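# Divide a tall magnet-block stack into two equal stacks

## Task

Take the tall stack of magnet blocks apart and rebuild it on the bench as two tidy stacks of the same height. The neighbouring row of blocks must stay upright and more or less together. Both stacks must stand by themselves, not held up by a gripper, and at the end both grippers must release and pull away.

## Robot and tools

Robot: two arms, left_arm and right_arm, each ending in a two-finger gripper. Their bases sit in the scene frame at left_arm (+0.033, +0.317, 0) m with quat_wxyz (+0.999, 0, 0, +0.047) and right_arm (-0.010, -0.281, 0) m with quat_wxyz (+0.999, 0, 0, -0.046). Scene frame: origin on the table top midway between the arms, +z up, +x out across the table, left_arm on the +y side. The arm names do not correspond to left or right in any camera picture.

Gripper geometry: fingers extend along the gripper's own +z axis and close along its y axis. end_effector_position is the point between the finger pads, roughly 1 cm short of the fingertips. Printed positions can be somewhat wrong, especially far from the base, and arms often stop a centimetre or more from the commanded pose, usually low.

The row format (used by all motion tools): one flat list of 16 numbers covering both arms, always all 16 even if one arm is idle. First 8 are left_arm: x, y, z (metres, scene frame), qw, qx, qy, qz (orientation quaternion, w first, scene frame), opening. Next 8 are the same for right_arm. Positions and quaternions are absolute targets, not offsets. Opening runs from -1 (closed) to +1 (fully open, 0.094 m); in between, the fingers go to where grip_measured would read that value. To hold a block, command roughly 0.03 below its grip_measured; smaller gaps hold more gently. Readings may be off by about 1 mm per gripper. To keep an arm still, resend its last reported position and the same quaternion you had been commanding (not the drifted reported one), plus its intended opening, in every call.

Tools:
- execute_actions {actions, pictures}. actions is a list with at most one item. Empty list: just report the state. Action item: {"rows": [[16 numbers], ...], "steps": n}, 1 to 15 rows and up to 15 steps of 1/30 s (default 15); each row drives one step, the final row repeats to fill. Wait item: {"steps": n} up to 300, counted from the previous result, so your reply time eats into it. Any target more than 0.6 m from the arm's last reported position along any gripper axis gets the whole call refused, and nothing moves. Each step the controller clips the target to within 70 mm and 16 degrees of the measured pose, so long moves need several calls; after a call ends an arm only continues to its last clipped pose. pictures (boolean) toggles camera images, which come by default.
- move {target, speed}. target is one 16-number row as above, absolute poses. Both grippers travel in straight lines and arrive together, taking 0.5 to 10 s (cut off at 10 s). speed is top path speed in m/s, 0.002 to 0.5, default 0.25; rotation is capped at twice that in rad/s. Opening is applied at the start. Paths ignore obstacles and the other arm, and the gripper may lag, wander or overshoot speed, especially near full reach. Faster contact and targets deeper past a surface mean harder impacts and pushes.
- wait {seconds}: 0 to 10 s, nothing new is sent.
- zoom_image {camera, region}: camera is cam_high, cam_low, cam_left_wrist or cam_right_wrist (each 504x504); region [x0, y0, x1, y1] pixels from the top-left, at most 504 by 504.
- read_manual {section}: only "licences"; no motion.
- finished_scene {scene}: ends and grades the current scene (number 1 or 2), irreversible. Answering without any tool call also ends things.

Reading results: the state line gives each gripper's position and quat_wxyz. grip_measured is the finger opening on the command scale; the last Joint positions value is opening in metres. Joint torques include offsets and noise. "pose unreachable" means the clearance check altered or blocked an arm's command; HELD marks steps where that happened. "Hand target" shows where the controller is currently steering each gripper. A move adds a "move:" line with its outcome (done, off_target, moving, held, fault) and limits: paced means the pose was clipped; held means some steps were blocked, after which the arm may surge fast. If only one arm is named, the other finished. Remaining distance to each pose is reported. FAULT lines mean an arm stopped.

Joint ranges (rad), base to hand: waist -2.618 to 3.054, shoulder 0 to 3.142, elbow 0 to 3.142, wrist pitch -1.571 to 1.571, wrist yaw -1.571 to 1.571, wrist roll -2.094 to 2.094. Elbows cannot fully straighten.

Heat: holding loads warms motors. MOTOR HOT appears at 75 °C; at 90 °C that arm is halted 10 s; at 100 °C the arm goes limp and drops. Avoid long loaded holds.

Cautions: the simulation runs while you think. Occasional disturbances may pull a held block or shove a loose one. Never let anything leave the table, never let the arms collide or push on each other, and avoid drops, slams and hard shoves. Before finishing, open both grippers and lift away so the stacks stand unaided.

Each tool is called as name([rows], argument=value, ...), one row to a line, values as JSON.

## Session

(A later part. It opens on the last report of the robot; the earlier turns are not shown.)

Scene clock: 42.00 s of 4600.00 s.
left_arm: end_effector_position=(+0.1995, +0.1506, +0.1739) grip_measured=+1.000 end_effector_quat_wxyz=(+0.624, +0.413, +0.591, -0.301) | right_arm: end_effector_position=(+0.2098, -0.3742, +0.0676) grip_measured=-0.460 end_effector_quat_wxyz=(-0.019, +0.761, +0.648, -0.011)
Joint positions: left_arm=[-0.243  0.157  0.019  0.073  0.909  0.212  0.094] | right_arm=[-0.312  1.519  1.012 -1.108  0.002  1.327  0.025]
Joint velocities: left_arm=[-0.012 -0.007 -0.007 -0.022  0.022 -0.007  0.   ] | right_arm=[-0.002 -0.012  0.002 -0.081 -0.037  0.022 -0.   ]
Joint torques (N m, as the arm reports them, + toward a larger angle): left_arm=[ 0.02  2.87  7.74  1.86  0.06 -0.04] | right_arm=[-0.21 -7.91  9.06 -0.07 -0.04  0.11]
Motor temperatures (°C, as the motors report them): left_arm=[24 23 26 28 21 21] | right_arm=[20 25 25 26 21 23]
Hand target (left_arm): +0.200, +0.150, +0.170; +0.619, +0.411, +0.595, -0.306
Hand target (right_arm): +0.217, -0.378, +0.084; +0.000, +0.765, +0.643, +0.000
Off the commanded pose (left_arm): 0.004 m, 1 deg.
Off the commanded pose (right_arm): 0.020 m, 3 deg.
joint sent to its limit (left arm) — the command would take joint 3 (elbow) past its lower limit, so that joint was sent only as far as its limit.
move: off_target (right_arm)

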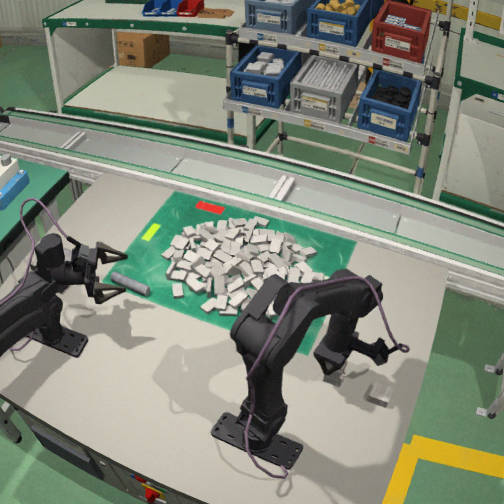

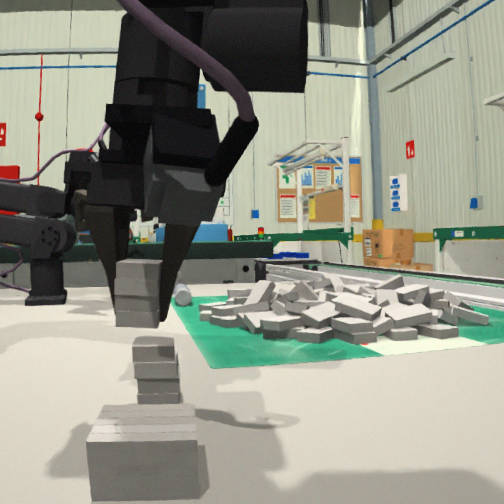

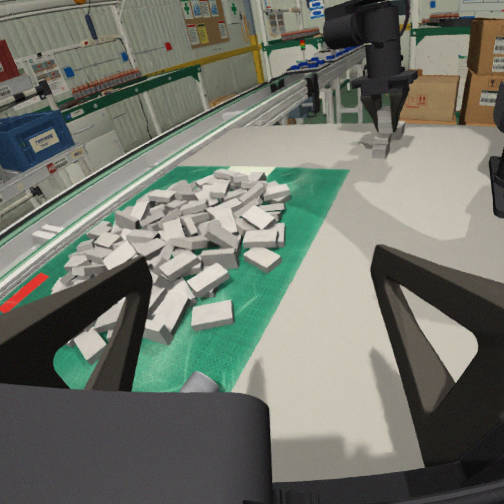

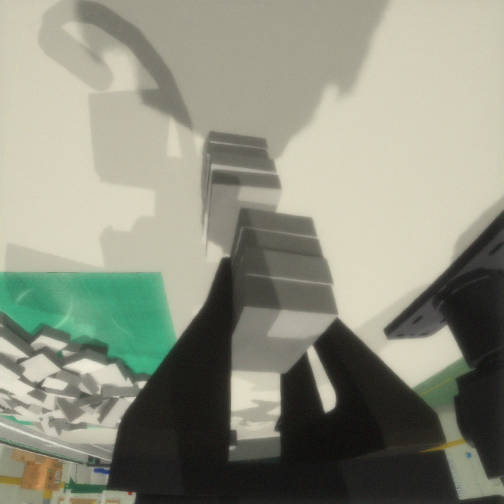

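Separated cleanly. Place further out.

move(target=[0.2,0.15,0.17,0.621,0.41,0.593,-0.307,1,0.32,-0.39,0.11,0,0.765,0.643,0,-0.5], speed=0.08)

move(target=[0.2,0.15,0.17,0.621,0.41,0.593,-0.307,1,0.32,-0.39,0.02,0,0.765,0.643,0,-0.5], speed=0.04)

Scene clock: 46.17 s of 4600.00 s.
left_arm: end_effector_position=(+0.1995, +0.1506, +0.1739) grip_measured=+1.000 end_effector_quat_wxyz=(+0.624, +0.413, +0.591, -0.301) | right_arm: end_effector_position=(+0.3116, -0.3916, +0.0983) grip_measured=-0.460 end_effector_quat_wxyz=(-0.011, +0.764, +0.645, -0.006)
Joint positions: left_arm=[-0.243  0.157  0.019  0.073  0.909  0.212  0.094] | right_arm=[-0.243  1.861  1.522 -1.258 -0.001  1.406  0.025]
Joint velocities: left_arm=[ 0.002  0.012  0.002 -0.007 -0.022 -0.007  0.   ] | right_arm=[-0.012 -0.002 -0.007 -0.007 -0.022 -0.037 -0.001]
Joint torques (N m, as the arm reports them, + toward a larger angle): left_arm=[ 0.04  2.91  7.75  1.85  0.07 -0.04] | right_arm=[ 0.53 -9.4   9.42 -0.02 -0.03  0.07]
Motor temperatures (°C, as the motors report them): left_arm=[24 23 26 28 21 21] | right_arm=[20 25 26 26 21 23]
Hand target (left_arm): +0.200, +0.150, +0.170; +0.619, +0.411, +0.595, -0.306
Hand target (right_arm): +0.318, -0.391, +0.111; -0.000, +0.765, +0.644, +0.001
Off the commanded pose (left_arm): 0.004 m, 1 deg.
Off the commanded pose (right_arm): 0.015 m, 2 deg.
joint sent to its limit (left arm) — the command would take joint 3 (elbow) past its lower limit, so that joint was sent only as far as its limit.
move: off_target (right_arm)

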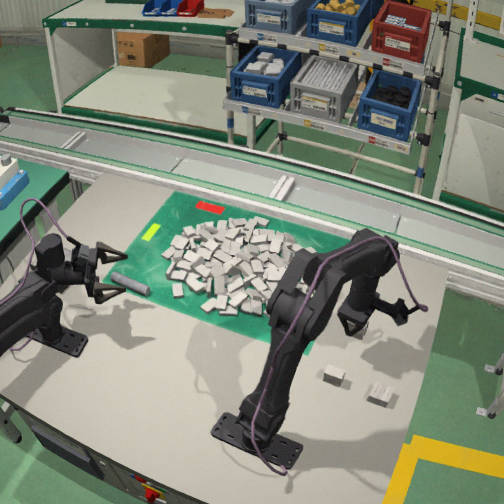

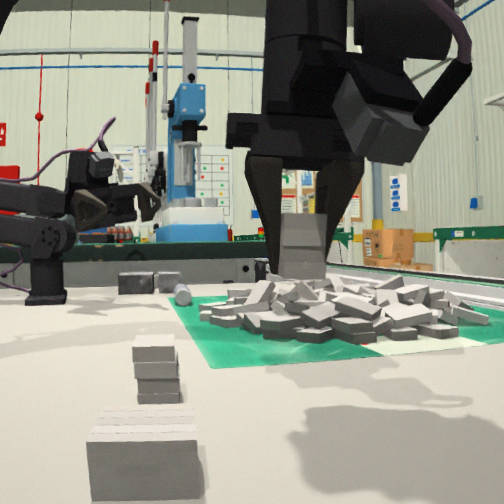

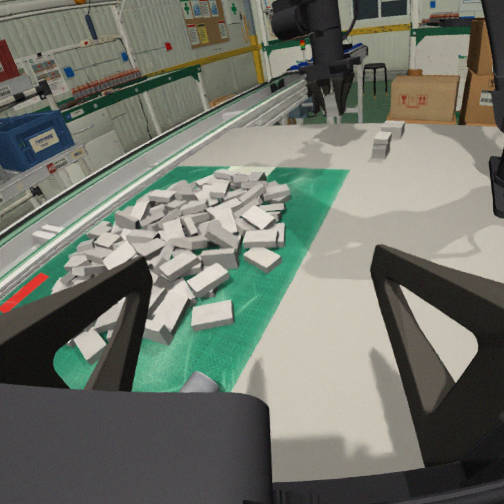

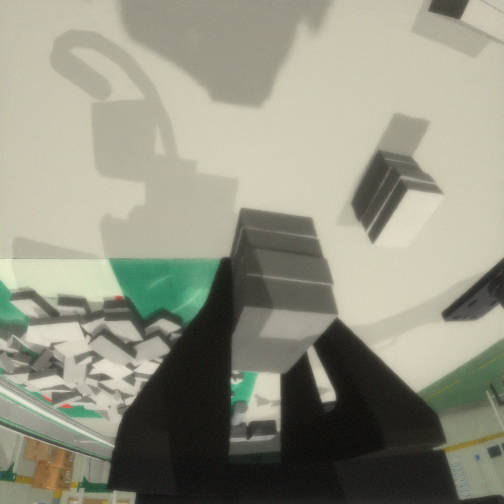

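Scene clock: 48.57 s of 4600.00 s.
left_arm: end_effector_position=(+0.1995, +0.1506, +0.1740) grip_measured=+1.000 end_effector_quat_wxyz=(+0.624, +0.413, +0.591, -0.301) | right_arm: end_effector_position=(+0.3209, -0.3933, +0.0196) grip_measured=-0.460 end_effector_quat_wxyz=(-0.004, +0.765, +0.644, -0.002)
Joint positions: left_arm=[-0.243  0.157  0.019  0.073  0.909  0.211  0.094] | right_arm=[-0.239  1.951  1.322 -0.949 -0.001  1.411  0.025]
Joint velocities: left_arm=[-0.002  0.002 -0.022  0.007  0.066 -0.095  0.   ] | right_arm=[ 0.012 -0.012  0.007 -0.066  0.022  0.037 -0.001]
Joint torques (N m, as the arm reports them, + toward a larger angle): left_arm=[ 0.02  2.9   7.72  1.86  0.07 -0.04] | right_arm=[  0.6  -10.03   5.02   0.29   0.03   0.12]
Motor temperatures (°C, as the motors report them): left_arm=[24 23 26 28 21 21] | right_arm=[20 26 26 26 21 23]
Hand target (left_arm): +0.200, +0.150, +0.170; +0.619, +0.411, +0.595, -0.306
Hand target (right_arm): +0.322, -0.391, +0.020; +0.000, +0.765, +0.643, +0.000
Off the commanded pose (left_arm): 0.004 m, 1 deg.
Off the commanded pose (right_arm): 0.003 m, 0 deg.
joint sent to its limit (left arm) — the command would take joint 3 (elbow) past its lower limit, so that joint was sent only as far as its limit.
move: done

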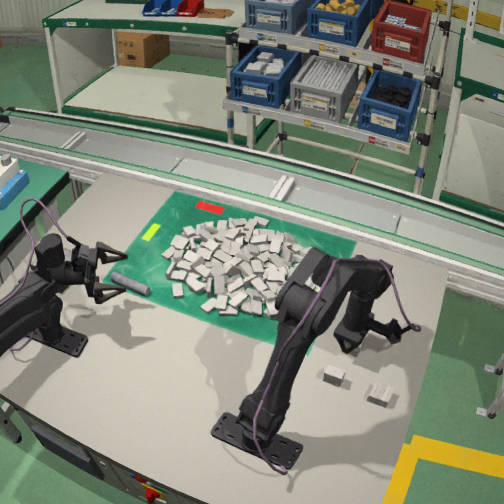

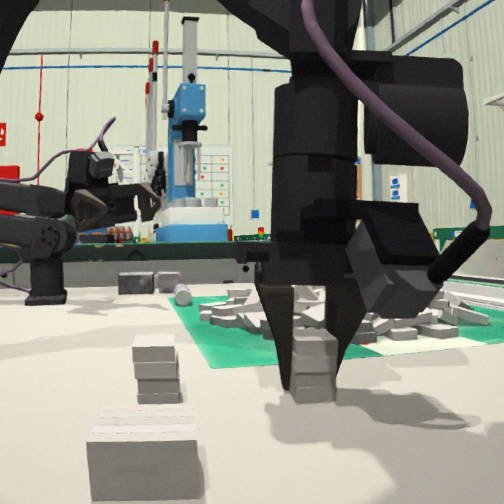

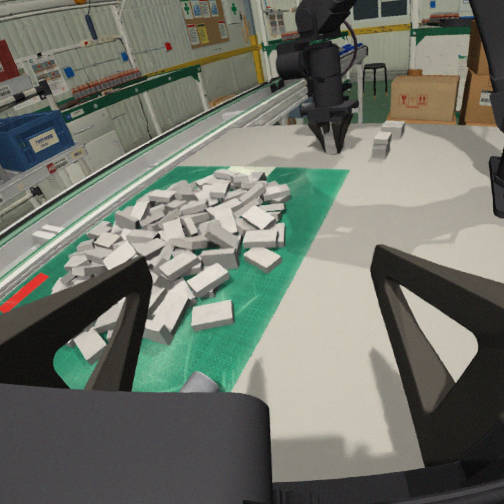

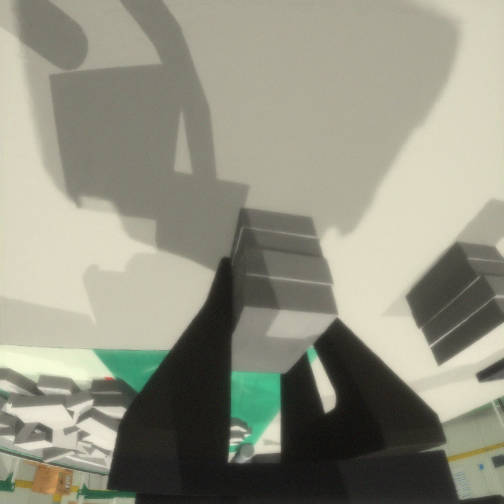

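move(target=[0.2,0.15,0.17,0.621,0.41,0.593,-0.307,1,0.32,-0.39,0.015,0,0.765,0.643,0,-0.5], speed=0.01)

move(target=[0.2,0.15,0.17,0.621,0.41,0.593,-0.307,1,0.32,-0.39,0.015,0,0.765,0.643,0,0.3])

move(target=[0.2,0.15,0.17,0.621,0.41,0.593,-0.307,1,0.32,-0.39,0.1,0,0.765,0.643,0,0.3], speed=0.1)

move(target=[0.2,0.15,0.17,0.621,0.41,0.593,-0.307,1,0.216,-0.378,0.09,0,0.755,0.655,0,0.1], speed=0.1)

move(target=[0.2,0.15,0.17,0.621,0.41,0.593,-0.307,1,0.216,-0.378,0.014,0,0.755,0.655,0,0.1], speed=0.04)

Scene clock: 53.77 s of 4600.00 s.
left_arm: end_effector_position=(+0.1995, +0.1506, +0.1740) grip_measured=+1.000 end_effector_quat_wxyz=(+0.624, +0.413, +0.591, -0.301) | right_arm: end_effector_position=(+0.3233, -0.3941, +0.0183) grip_measured=-0.460 end_effector_quat_wxyz=(+0.002, +0.765, +0.644, +0.001)
Joint positions: left_arm=[-0.243  0.157  0.019  0.073  0.909  0.211  0.094] | right_arm=[-0.239  1.951  1.316 -0.931 -0.001  1.412  0.025]
Joint velocities: left_arm=[-0.012  0.002 -0.017 -0.037 -0.022 -0.022  0.   ] | right_arm=[-0.012  0.007 -0.007 -0.051 -0.022 -0.037  0.001]
Joint torques (N m, as the arm reports them, + toward a larger angle): left_arm=[ 0.02  2.92  7.74  1.85  0.08 -0.03] | right_arm=[ 0.51 -9.89  4.17  0.31 -0.01  0.11]
Motor temperatures (°C, as the motors report them): left_arm=[24 23 26 29 21 21] | right_arm=[20 26 25 26 21 23]
Hand target (left_arm): +0.200, +0.150, +0.170; +0.619, +0.411, +0.595, -0.306
Hand target (right_arm): +0.320, -0.390, +0.015; -0.000, +0.766, +0.643, -0.000
Off the commanded pose (left_arm): 0.004 m, 1 deg.
Off the commanded pose (right_arm): 0.006 m, 0 deg.
joint sent to its limit (left arm) — the command would take joint 3 (elbow) past its lower limit, so that joint was sent only as far as its limit.
After step 90, 1.23 s passed at rest.
move: done

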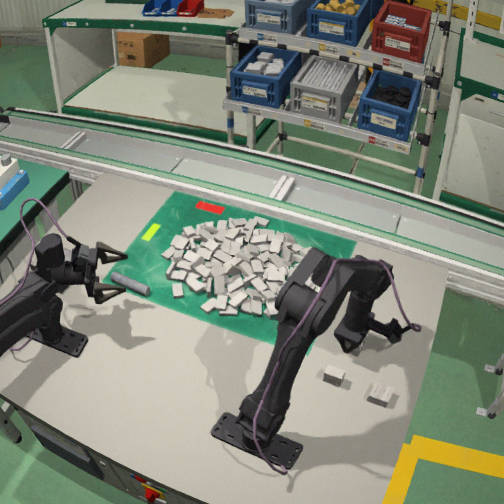

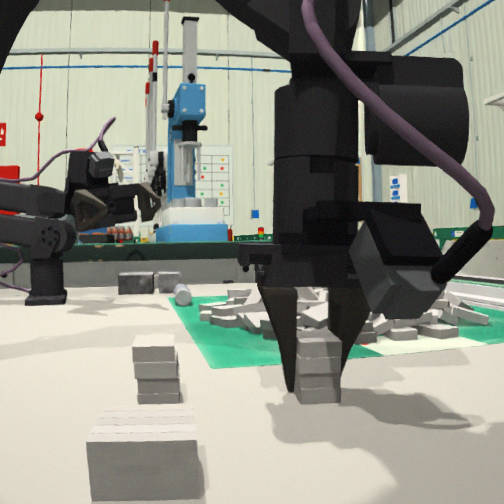

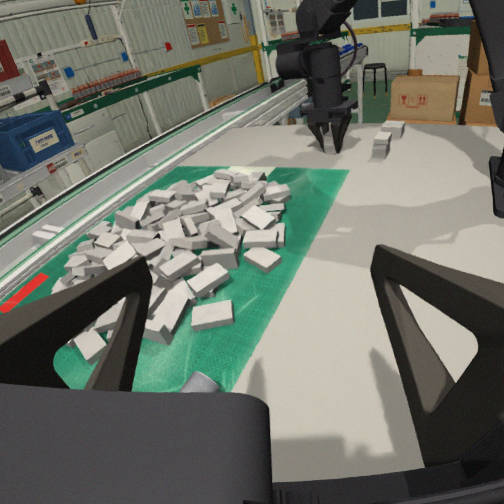

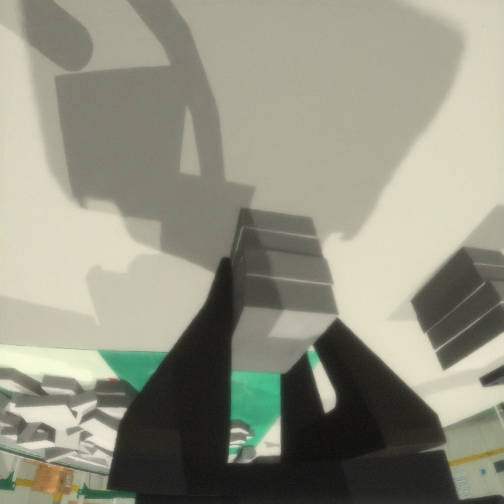

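Scene clock: 54.47 s of 4600.00 s.
left_arm: end_effector_position=(+0.1995, +0.1506, +0.1740) grip_measured=+1.000 end_effector_quat_wxyz=(+0.624, +0.413, +0.591, -0.301) | right_arm: end_effector_position=(+0.3231, -0.3940, +0.0183) grip_measured=+0.298 end_effector_quat_wxyz=(+0.001, +0.765, +0.644, +0.001)
Joint positions: left_arm=[-0.243  0.157  0.019  0.073  0.909  0.211  0.094] | right_arm=[-0.239  1.951  1.316 -0.932 -0.001  1.412  0.061]
Joint velocities: left_arm=[-0.012  0.017 -0.002  0.022  0.022 -0.081  0.   ] | right_arm=[-0.012 -0.007 -0.012 -0.022 -0.007  0.037 -0.   ]
Joint torques (N m, as the arm reports them, + toward a larger angle): left_arm=[ 0.02  2.9   7.73  1.85  0.07 -0.05] | right_arm=[ 0.58 -9.89  4.19  0.31 -0.02  0.08]
Motor temperatures (°C, as the motors report them): left_arm=[24 23 26 29 21 21] | right_arm=[20 26 25 26 21 23]
Hand target (left_arm): +0.200, +0.150, +0.170; +0.619, +0.411, +0.595, -0.306
Hand target (right_arm): +0.320, -0.390, +0.015; -0.000, +0.766, +0.643, +0.000
Off the commanded pose (left_arm): 0.004 m, 1 deg.
Off the commanded pose (right_arm): 0.006 m, 0 deg.
joint sent to its limit (left arm) — the command would take joint 3 (elbow) past its lower limit, so that joint was sent only as far as its limit.
move: done

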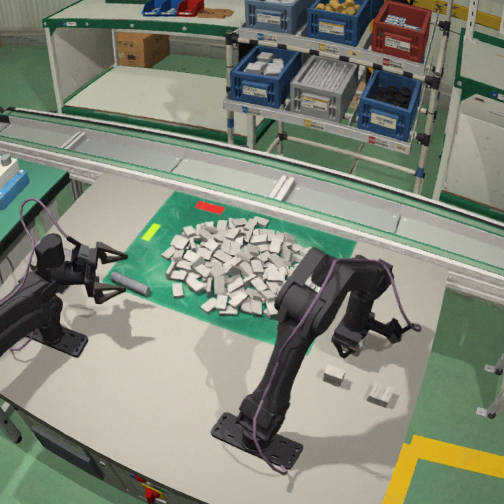

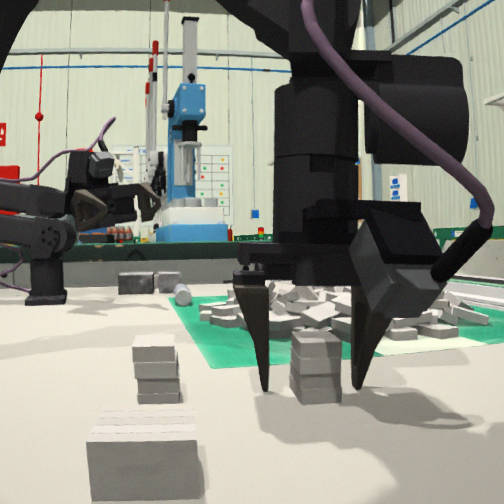

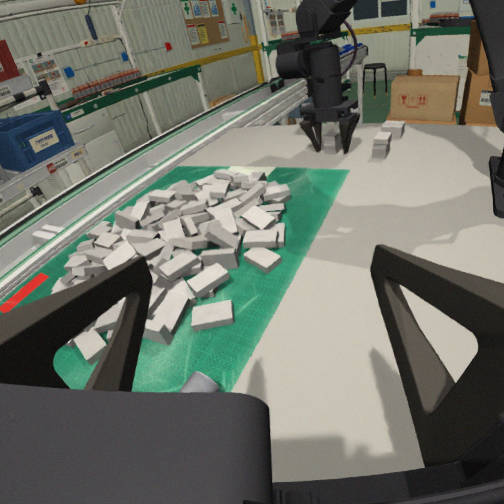

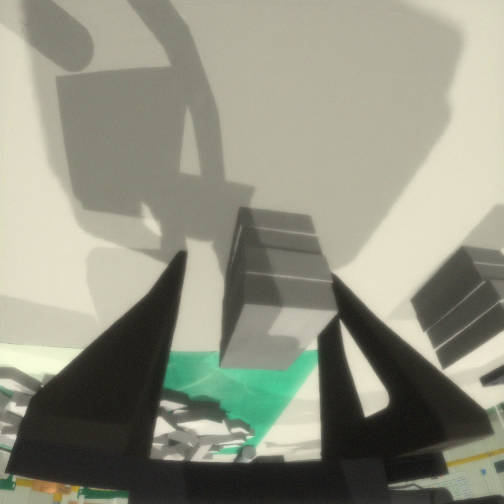

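Scene clock: 55.87 s of 4600.00 s.
left_arm: end_effector_position=(+0.1995, +0.1506, +0.1740) grip_measured=+1.000 end_effector_quat_wxyz=(+0.624, +0.413, +0.591, -0.301) | right_arm: end_effector_position=(+0.3127, -0.3904, +0.0861) grip_measured=+0.298 end_effector_quat_wxyz=(-0.014, +0.765, +0.644, -0.008)
Joint positions: left_arm=[-0.243  0.157  0.019  0.073  0.909  0.211  0.094] | right_arm=[-0.239  1.874  1.49  -1.218 -0.001  1.412  0.061]
Joint velocities: left_arm=[-0.007  0.017 -0.012 -0.037 -0.066 -0.051  0.   ] | right_arm=[ 0.012  0.012  0.002 -0.051 -0.007  0.022  0.   ]
Joint torques (N m, as the arm reports them, + toward a larger angle): left_arm=[ 0.03  2.92  7.77  1.85  0.07 -0.04] | right_arm=[  0.63 -10.59   8.49  -0.02   0.03   0.07]
Motor temperatures (°C, as the motors report them): left_arm=[24 23 26 29 21 21] | right_arm=[20 27 25 26 21 23]
Hand target (left_arm): +0.200, +0.150, +0.170; +0.619, +0.411, +0.595, -0.306
Hand target (right_arm): +0.318, -0.389, +0.100; -0.000, +0.765, +0.643, +0.000
Off the commanded pose (left_arm): 0.004 m, 1 deg.
Off the commanded pose (right_arm): 0.016 m, 2 deg.
joint sent to its limit (left arm) — the command would take joint 3 (elbow) past its lower limit, so that joint was sent only as far as its limit.
move: off_target (right_arm)

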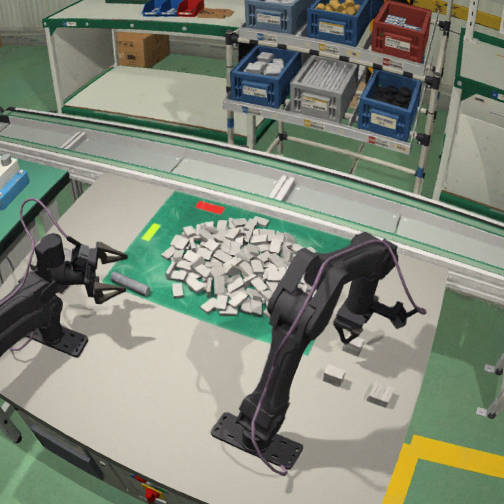

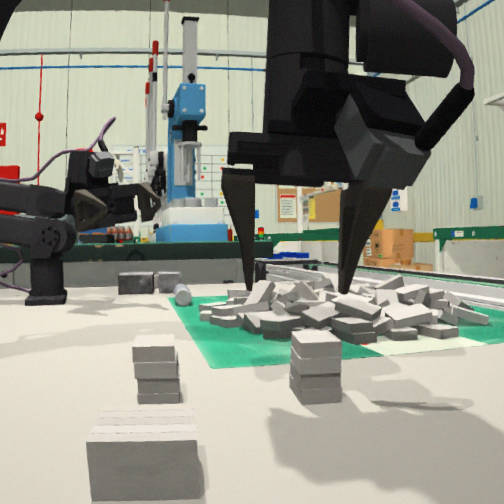

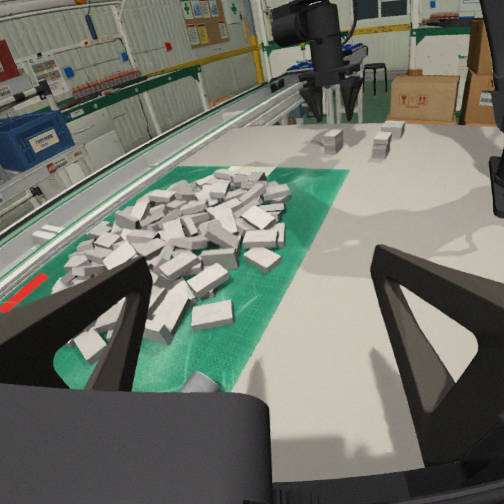

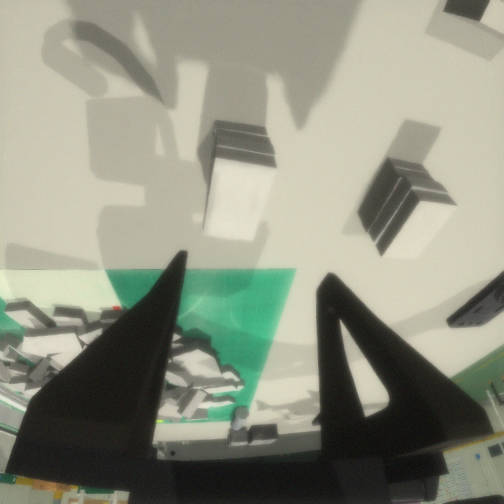

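Scene clock: 57.17 s of 4600.00 s.
left_arm: end_effector_position=(+0.1995, +0.1506, +0.1740) grip_measured=+1.000 end_effector_quat_wxyz=(+0.624, +0.413, +0.591, -0.301) | right_arm: end_effector_position=(+0.2190, -0.3753, +0.0895) grip_measured=+0.102 end_effector_quat_wxyz=(-0.006, +0.757, +0.653, -0.003)
Joint positions: left_arm=[-0.243  0.157  0.019  0.073  0.909  0.211  0.094] | right_arm=[-0.304  1.505  1.089 -1.168 -0.001  1.323  0.052]
Joint velocities: left_arm=[-0.007 -0.022  0.007  0.007 -0.095  0.037  0.   ] | right_arm=[-0.002  0.002 -0.012 -0.022  0.022 -0.007 -0.002]
Joint torques (N m, as the arm reports them, + toward a larger angle): left_arm=[ 0.03  2.91  7.75  1.85  0.06 -0.04] | right_arm=[-0.65 -7.27  4.57  0.29  0.02 -0.1 ]
Motor temperatures (°C, as the motors report them): left_arm=[24 23 26 29 21 21] | right_arm=[20 27 25 26 21 23]
Hand target (left_arm): +0.200, +0.150, +0.170; +0.619, +0.411, +0.595, -0.306
Hand target (right_arm): +0.216, -0.377, +0.089; +0.000, +0.755, +0.655, -0.001
Off the commanded pose (left_arm): 0.004 m, 1 deg.
Off the commanded pose (right_arm): 0.004 m, 1 deg.
joint sent to its limit (left arm) — the command would take joint 3 (elbow) past its lower limit, so that joint was sent only as far as its limit.
move: done

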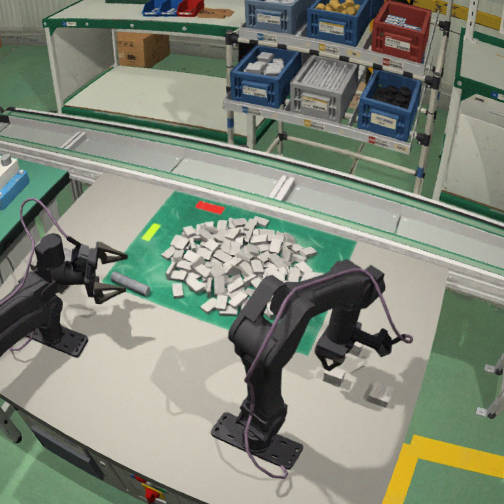

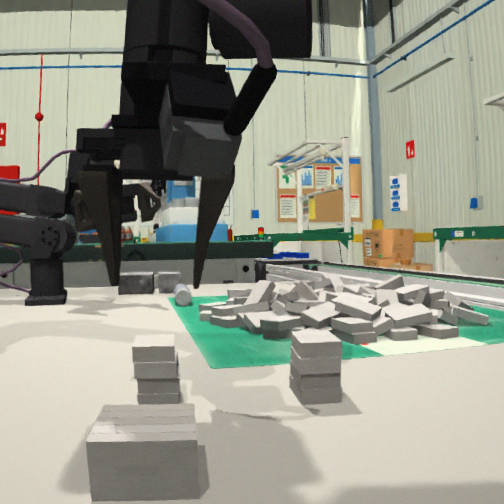

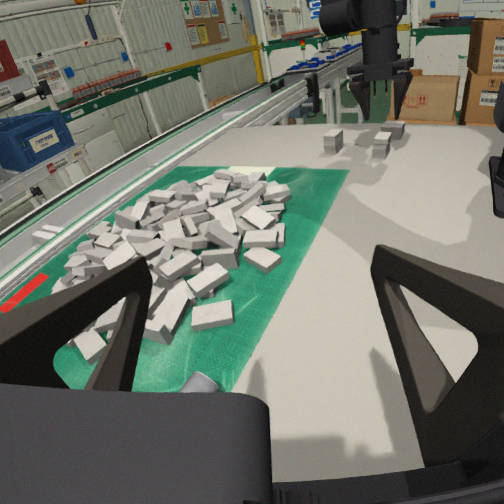

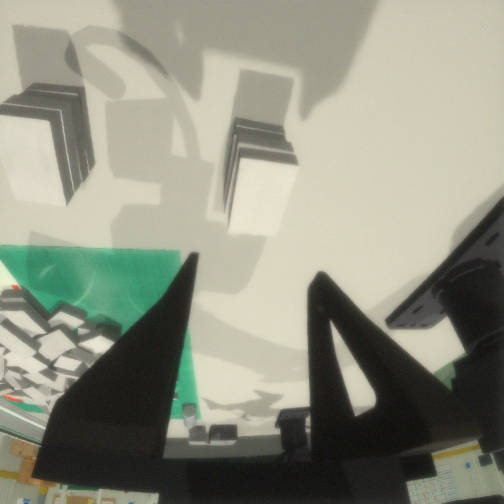

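Scene clock: 59.53 s of 4600.00 s.
left_arm: end_effector_position=(+0.1995, +0.1506, +0.1740) grip_measured=+1.000 end_effector_quat_wxyz=(+0.624, +0.413, +0.591, -0.301) | right_arm: end_effector_position=(+0.2223, -0.3783, +0.0202) grip_measured=+0.102 end_effector_quat_wxyz=(+0.006, +0.756, +0.655, +0.003)
Joint positions: left_arm=[-0.243  0.157  0.019  0.073  0.909  0.211  0.094] | right_arm=[-0.309  1.584  0.875 -0.848 -0.001  1.313  0.052]
Joint velocities: left_arm=[ 0.002 -0.017 -0.002  0.051  0.022 -0.037  0.   ] | right_arm=[ 0.007 -0.007  0.002 -0.051 -0.037 -0.007 -0.001]
Joint torques (N m, as the arm reports them, + toward a larger angle): left_arm=[ 0.05  2.89  7.73  1.84  0.06 -0.05] | right_arm=[-0.54 -5.18  4.16  0.34  0.04 -0.13]
Motor temperatures (°C, as the motors report them): left_arm=[24 23 26 29 21 21] | right_arm=[20 27 25 26 21 23]
Hand target (left_arm): +0.200, +0.150, +0.170; +0.619, +0.411, +0.595, -0.306
Hand target (right_arm): +0.217, -0.379, +0.014; +0.000, +0.755, +0.655, -0.000
Off the commanded pose (left_arm): 0.004 m, 1 deg.
Off the commanded pose (right_arm): 0.009 m, 1 deg.
joint sent to its limit (left arm) — the command would take joint 3 (elbow) past its lower limit, so that joint was sent only as far as its limit.
move: done

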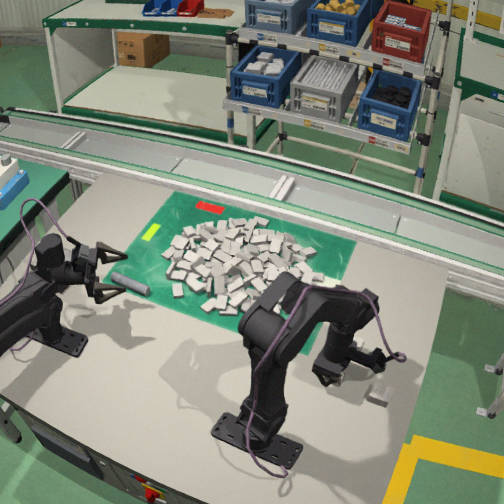

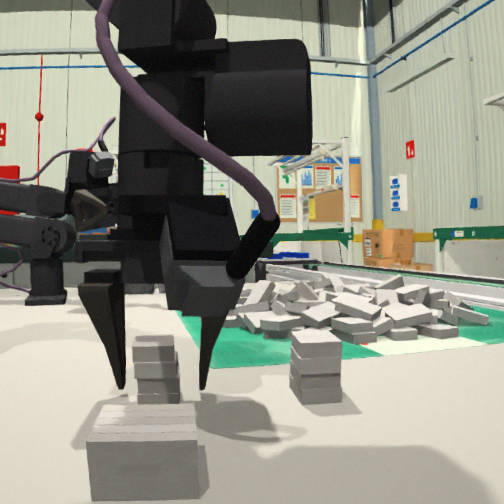

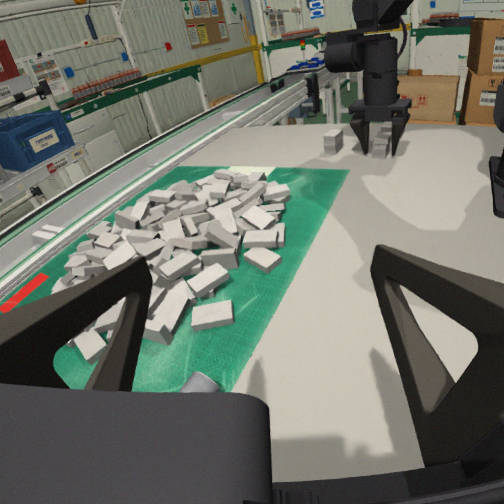

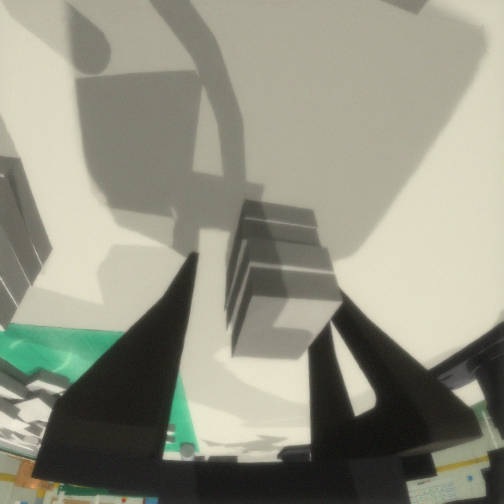

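move(target=[0.2,0.15,0.17,0.621,0.41,0.593,-0.307,1,0.214,-0.378,0.012,0,0.755,0.655,0,-0.3], speed=0.01)

move(target=[0.2,0.15,0.17,0.621,0.41,0.593,-0.307,1,0.214,-0.378,0.012,0,0.755,0.655,0,-0.48])

move(target=[0.2,0.15,0.17,0.621,0.41,0.593,-0.307,1,0.214,-0.378,0.012,0,0.755,0.655,0,0.3])

move(target=[0.2,0.15,0.17,0.621,0.41,0.593,-0.307,1,0.22,-0.378,0.17,0,0.755,0.655,0,0.3], speed=0.1)

zoom_image(camera="cam_left_wrist", region=[310, 100, 420, 170])

Scene clock: 64.47 s of 4600.00 s.
left_arm: end_effector_position=(+0.1995, +0.1506, +0.1740) grip_measured=+1.000 end_effector_quat_wxyz=(+0.624, +0.413, +0.591, -0.301) | right_arm: end_effector_position=(+0.2190, -0.3769, +0.0165) grip_measured=-0.298 end_effector_quat_wxyz=(+0.003, +0.755, +0.656, +0.002)
Joint positions: left_arm=[-0.243  0.157  0.019  0.073  0.909  0.211  0.094] | right_arm=[-0.309  1.584  0.859 -0.839 -0.001  1.311  0.033]
Joint velocities: left_arm=[ 0.007 -0.012 -0.007 -0.022  0.007  0.081  0.   ] | right_arm=[ 0.002  0.002  0.007 -0.037  0.022  0.081 -0.   ]
Joint torques (N m, as the arm reports them, + toward a larger angle): left_arm=[ 0.04  2.91  7.73  1.86  0.07 -0.04] | right_arm=[-0.92 -5.85  4.27  0.32  0.02 -0.15]
Motor temperatures (°C, as the motors report them): left_arm=[24 23 26 29 21 21] | right_arm=[20 26 25 26 21 23]
Hand target (left_arm): +0.200, +0.150, +0.170; +0.619, +0.411, +0.595, -0.306
Hand target (right_arm): +0.214, -0.378, +0.012; -0.000, +0.755, +0.655, -0.000
Off the commanded pose (left_arm): 0.004 m, 1 deg.
Off the commanded pose (right_arm): 0.007 m, 0 deg.
joint sent to its limit (left arm) — the command would take joint 3 (elbow) past its lower limit, so that joint was sent only as far as its limit.
After step 90, 0.50 s passed at rest.
move: done

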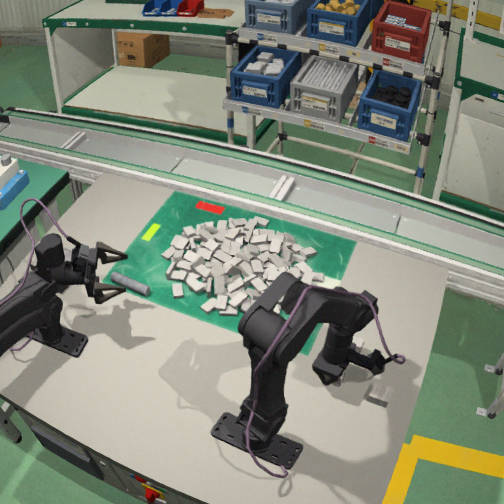

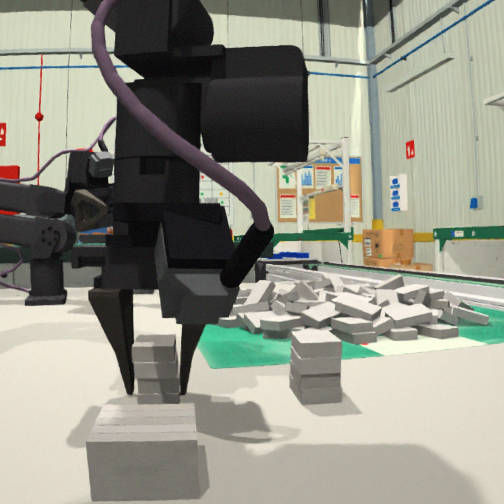

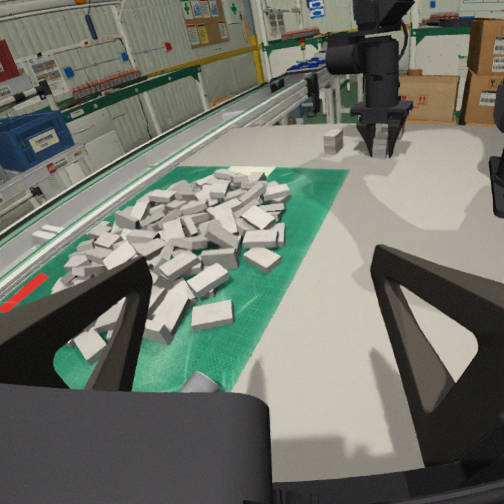

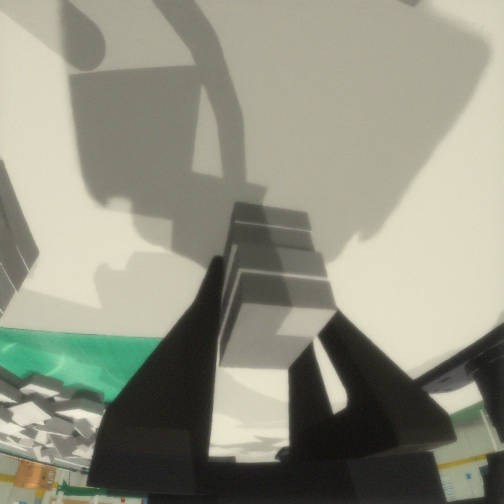

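Scene clock: 65.17 s of 4600.00 s.
left_arm: end_effector_position=(+0.1995, +0.1506, +0.1740) grip_measured=+1.000 end_effector_quat_wxyz=(+0.624, +0.413, +0.591, -0.301) | right_arm: end_effector_position=(+0.2197, -0.3770, +0.0165) grip_measured=-0.457 end_effector_quat_wxyz=(+0.004, +0.755, +0.656, +0.003)
Joint positions: left_arm=[-0.243  0.157  0.019  0.073  0.909  0.211  0.094] | right_arm=[-0.309  1.584  0.859 -0.836 -0.001  1.311  0.026]
Joint velocities: left_arm=[-0.012  0.002 -0.007 -0.007  0.051  0.007  0.   ] | right_arm=[ 0.002 -0.002  0.002 -0.007  0.022 -0.022 -0.001]
Joint torques (N m, as the arm reports them, + toward a larger angle): left_arm=[ 0.03  2.92  7.75  1.85  0.07 -0.04] | right_arm=[-0.85 -5.94  4.05  0.35  0.02 -0.11]
Motor temperatures (°C, as the motors report them): left_arm=[24 23 26 29 21 21] | right_arm=[20 26 25 26 21 23]
Hand target (left_arm): +0.200, +0.150, +0.170; +0.619, +0.411, +0.595, -0.306
Hand target (right_arm): +0.214, -0.378, +0.012; -0.000, +0.755, +0.655, -0.000
Off the commanded pose (left_arm): 0.004 m, 1 deg.
Off the commanded pose (right_arm): 0.007 m, 1 deg.
joint sent to its limit (left arm) — the command would take joint 3 (elbow) past its lower limit, so that joint was sent only as far as its limit.
move: done

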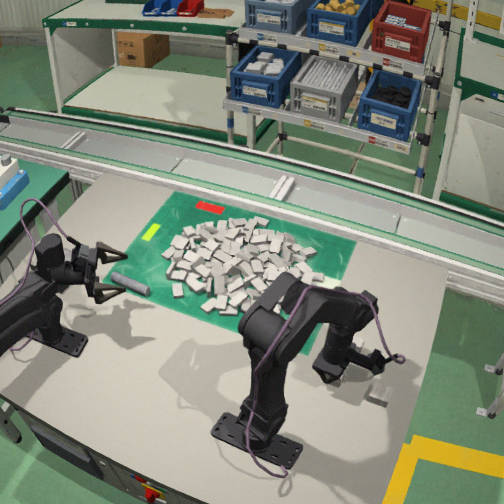

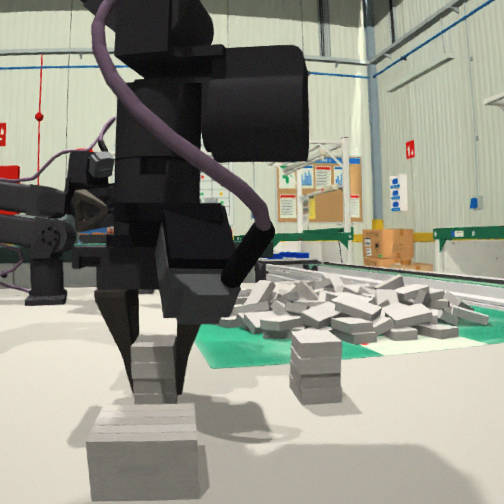

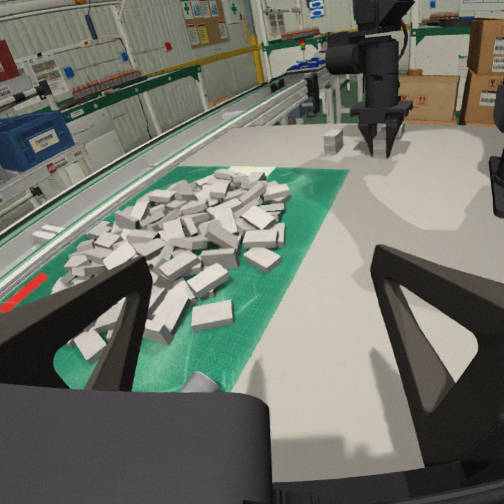

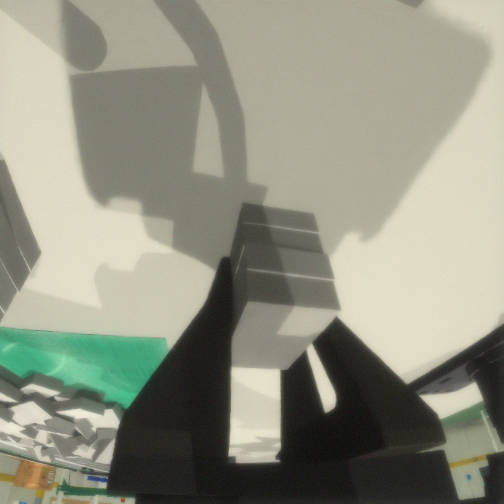

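Scene clock: 65.87 s of 4600.00 s.
left_arm: end_effector_position=(+0.1995, +0.1506, +0.1740) grip_measured=+1.000 end_effector_quat_wxyz=(+0.624, +0.413, +0.591, -0.301) | right_arm: end_effector_position=(+0.2197, -0.3770, +0.0165) grip_measured=+0.298 end_effector_quat_wxyz=(+0.004, +0.755, +0.656, +0.003)
Joint positions: left_arm=[-0.243  0.157  0.019  0.073  0.909  0.211  0.094] | right_arm=[-0.309  1.584  0.859 -0.836 -0.001  1.311  0.061]
Joint velocities: left_arm=[-0.002  0.017  0.012 -0.022  0.066 -0.051  0.   ] | right_arm=[-0.032  0.002 -0.007 -0.022  0.037 -0.051 -0.   ]
Joint torques (N m, as the arm reports them, + toward a larger angle): left_arm=[ 0.02  2.91  7.74  1.85  0.07 -0.03] | right_arm=[-0.62 -5.95  4.    0.3   0.02 -0.13]
Motor temperatures (°C, as the motors report them): left_arm=[24 23 26 29 21 21] | right_arm=[20 26 25 26 21 23]
Hand target (left_arm): +0.200, +0.150, +0.170; +0.619, +0.411, +0.595, -0.306
Hand target (right_arm): +0.214, -0.378, +0.012; -0.000, +0.755, +0.655, -0.000
Off the commanded pose (left_arm): 0.004 m, 1 deg.
Off the commanded pose (right_arm): 0.007 m, 1 deg.
joint sent to its limit (left arm) — the command would take joint 3 (elbow) past its lower limit, so that joint was sent only as far as its limit.
move: done

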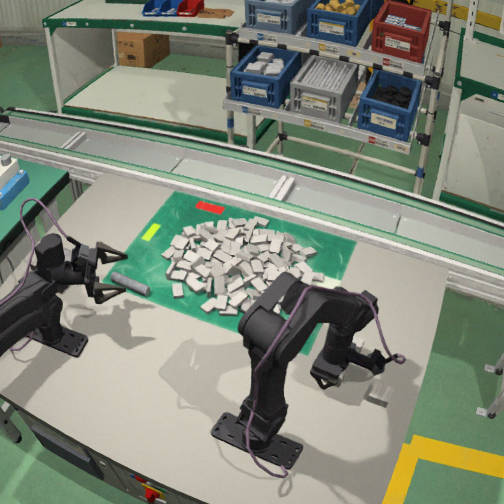

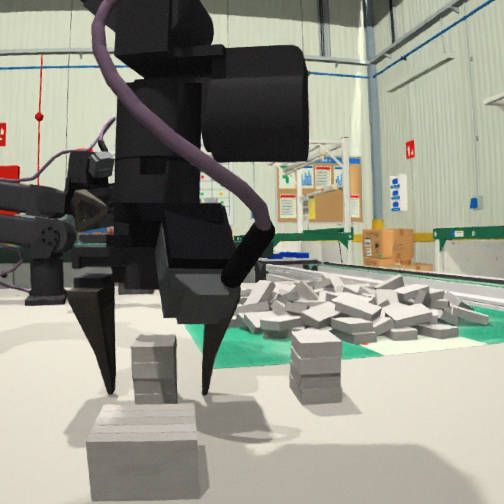

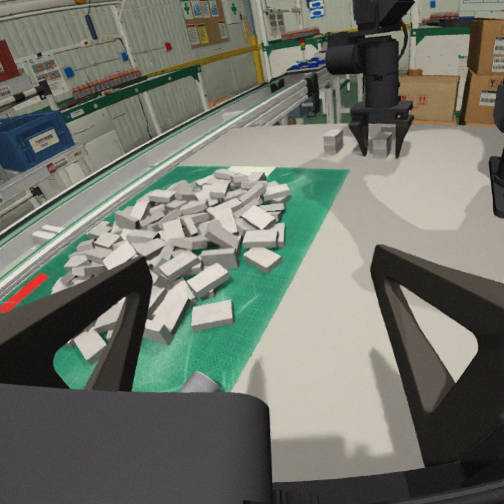

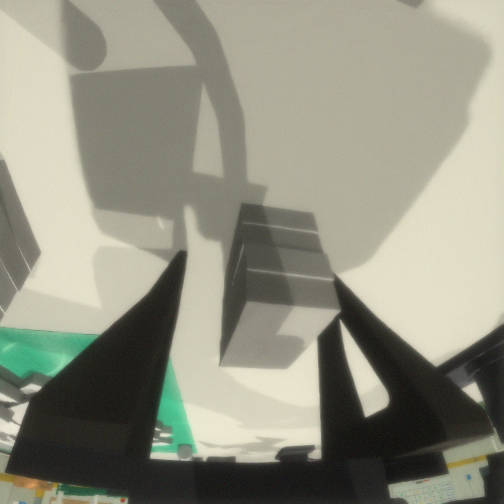

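Scene clock: 68.00 s of 4600.00 s.
left_arm: end_effector_position=(+0.1995, +0.1506, +0.1740) grip_measured=+1.000 end_effector_quat_wxyz=(+0.624, +0.413, +0.591, -0.301) | right_arm: end_effector_position=(+0.2149, -0.3750, +0.1594) grip_measured=+0.298 end_effector_quat_wxyz=(-0.012, +0.755, +0.656, -0.005)
Joint positions: left_arm=[-0.243  0.157  0.019  0.073  0.909  0.211  0.094] | right_arm=[-0.309  1.492  1.355 -1.459 -0.001  1.311  0.061]
Joint velocities: left_arm=[-0.017  0.007  0.002 -0.037  0.007 -0.095  0.   ] | right_arm=[ 0.012  0.017 -0.007 -0.081  0.037 -0.051 -0.001]
Joint torques (N m, as the arm reports them, + toward a larger angle): left_arm=[ 0.04  2.91  7.74  1.84  0.07 -0.04] | right_arm=[-0.19 -6.59  8.46  0.01 -0.02 -0.04]
Motor temperatures (°C, as the motors report them): left_arm=[24 23 26 29 21 21] | right_arm=[20 26 25 26 21 23]
Hand target (left_arm): +0.200, +0.150, +0.170; +0.619, +0.411, +0.595, -0.306
Hand target (right_arm): +0.217, -0.377, +0.170; -0.000, +0.755, +0.655, -0.000
Off the commanded pose (left_arm): 0.004 m, 1 deg.
Off the commanded pose (right_arm): 0.012 m, 1 deg.
joint sent to its limit (left arm) — the command would take joint 3 (elbow) past its lower limit, so that joint was sent only as far as its limit.
move: off_target (right_arm)

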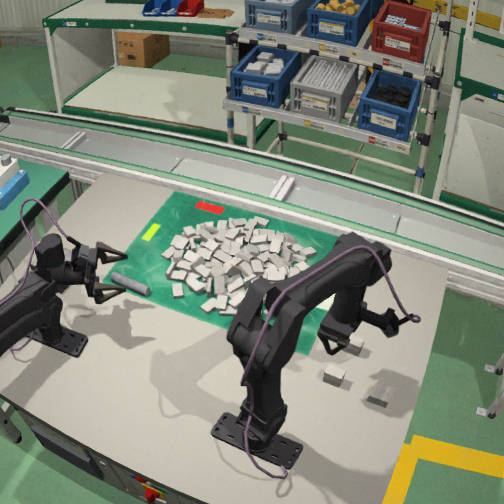

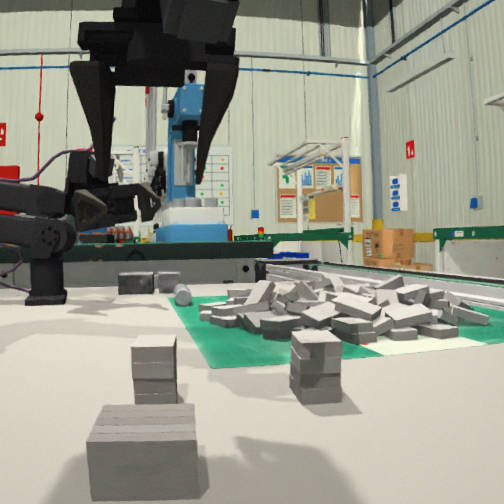

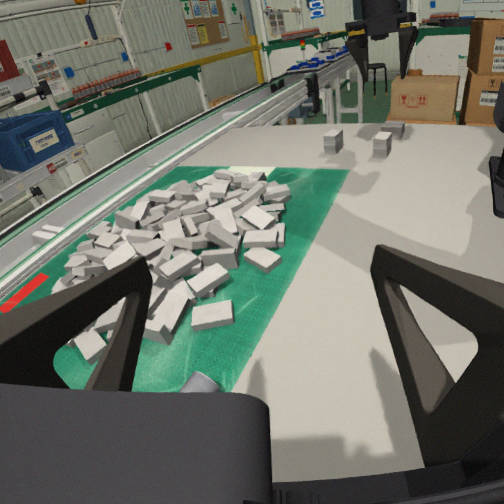

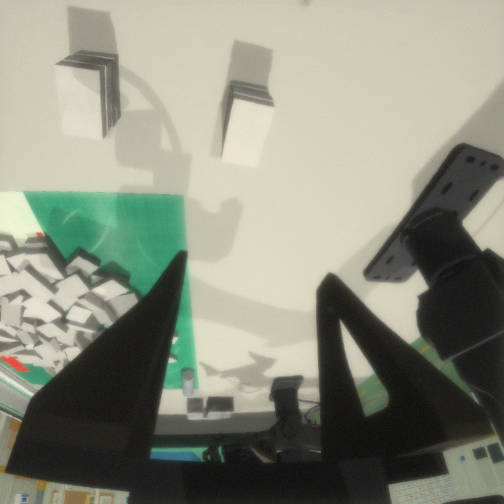

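Region (310, 100, 420, 170) of cam_left_wrist's 504x504 image, scaled by 4.582, with more detail than that image has; it fills the top 321 rows of this view, and the rest is white.

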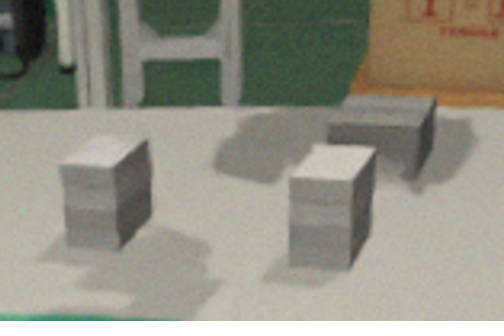

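finished_scene(scene=1)

The scene is finished: the task was done.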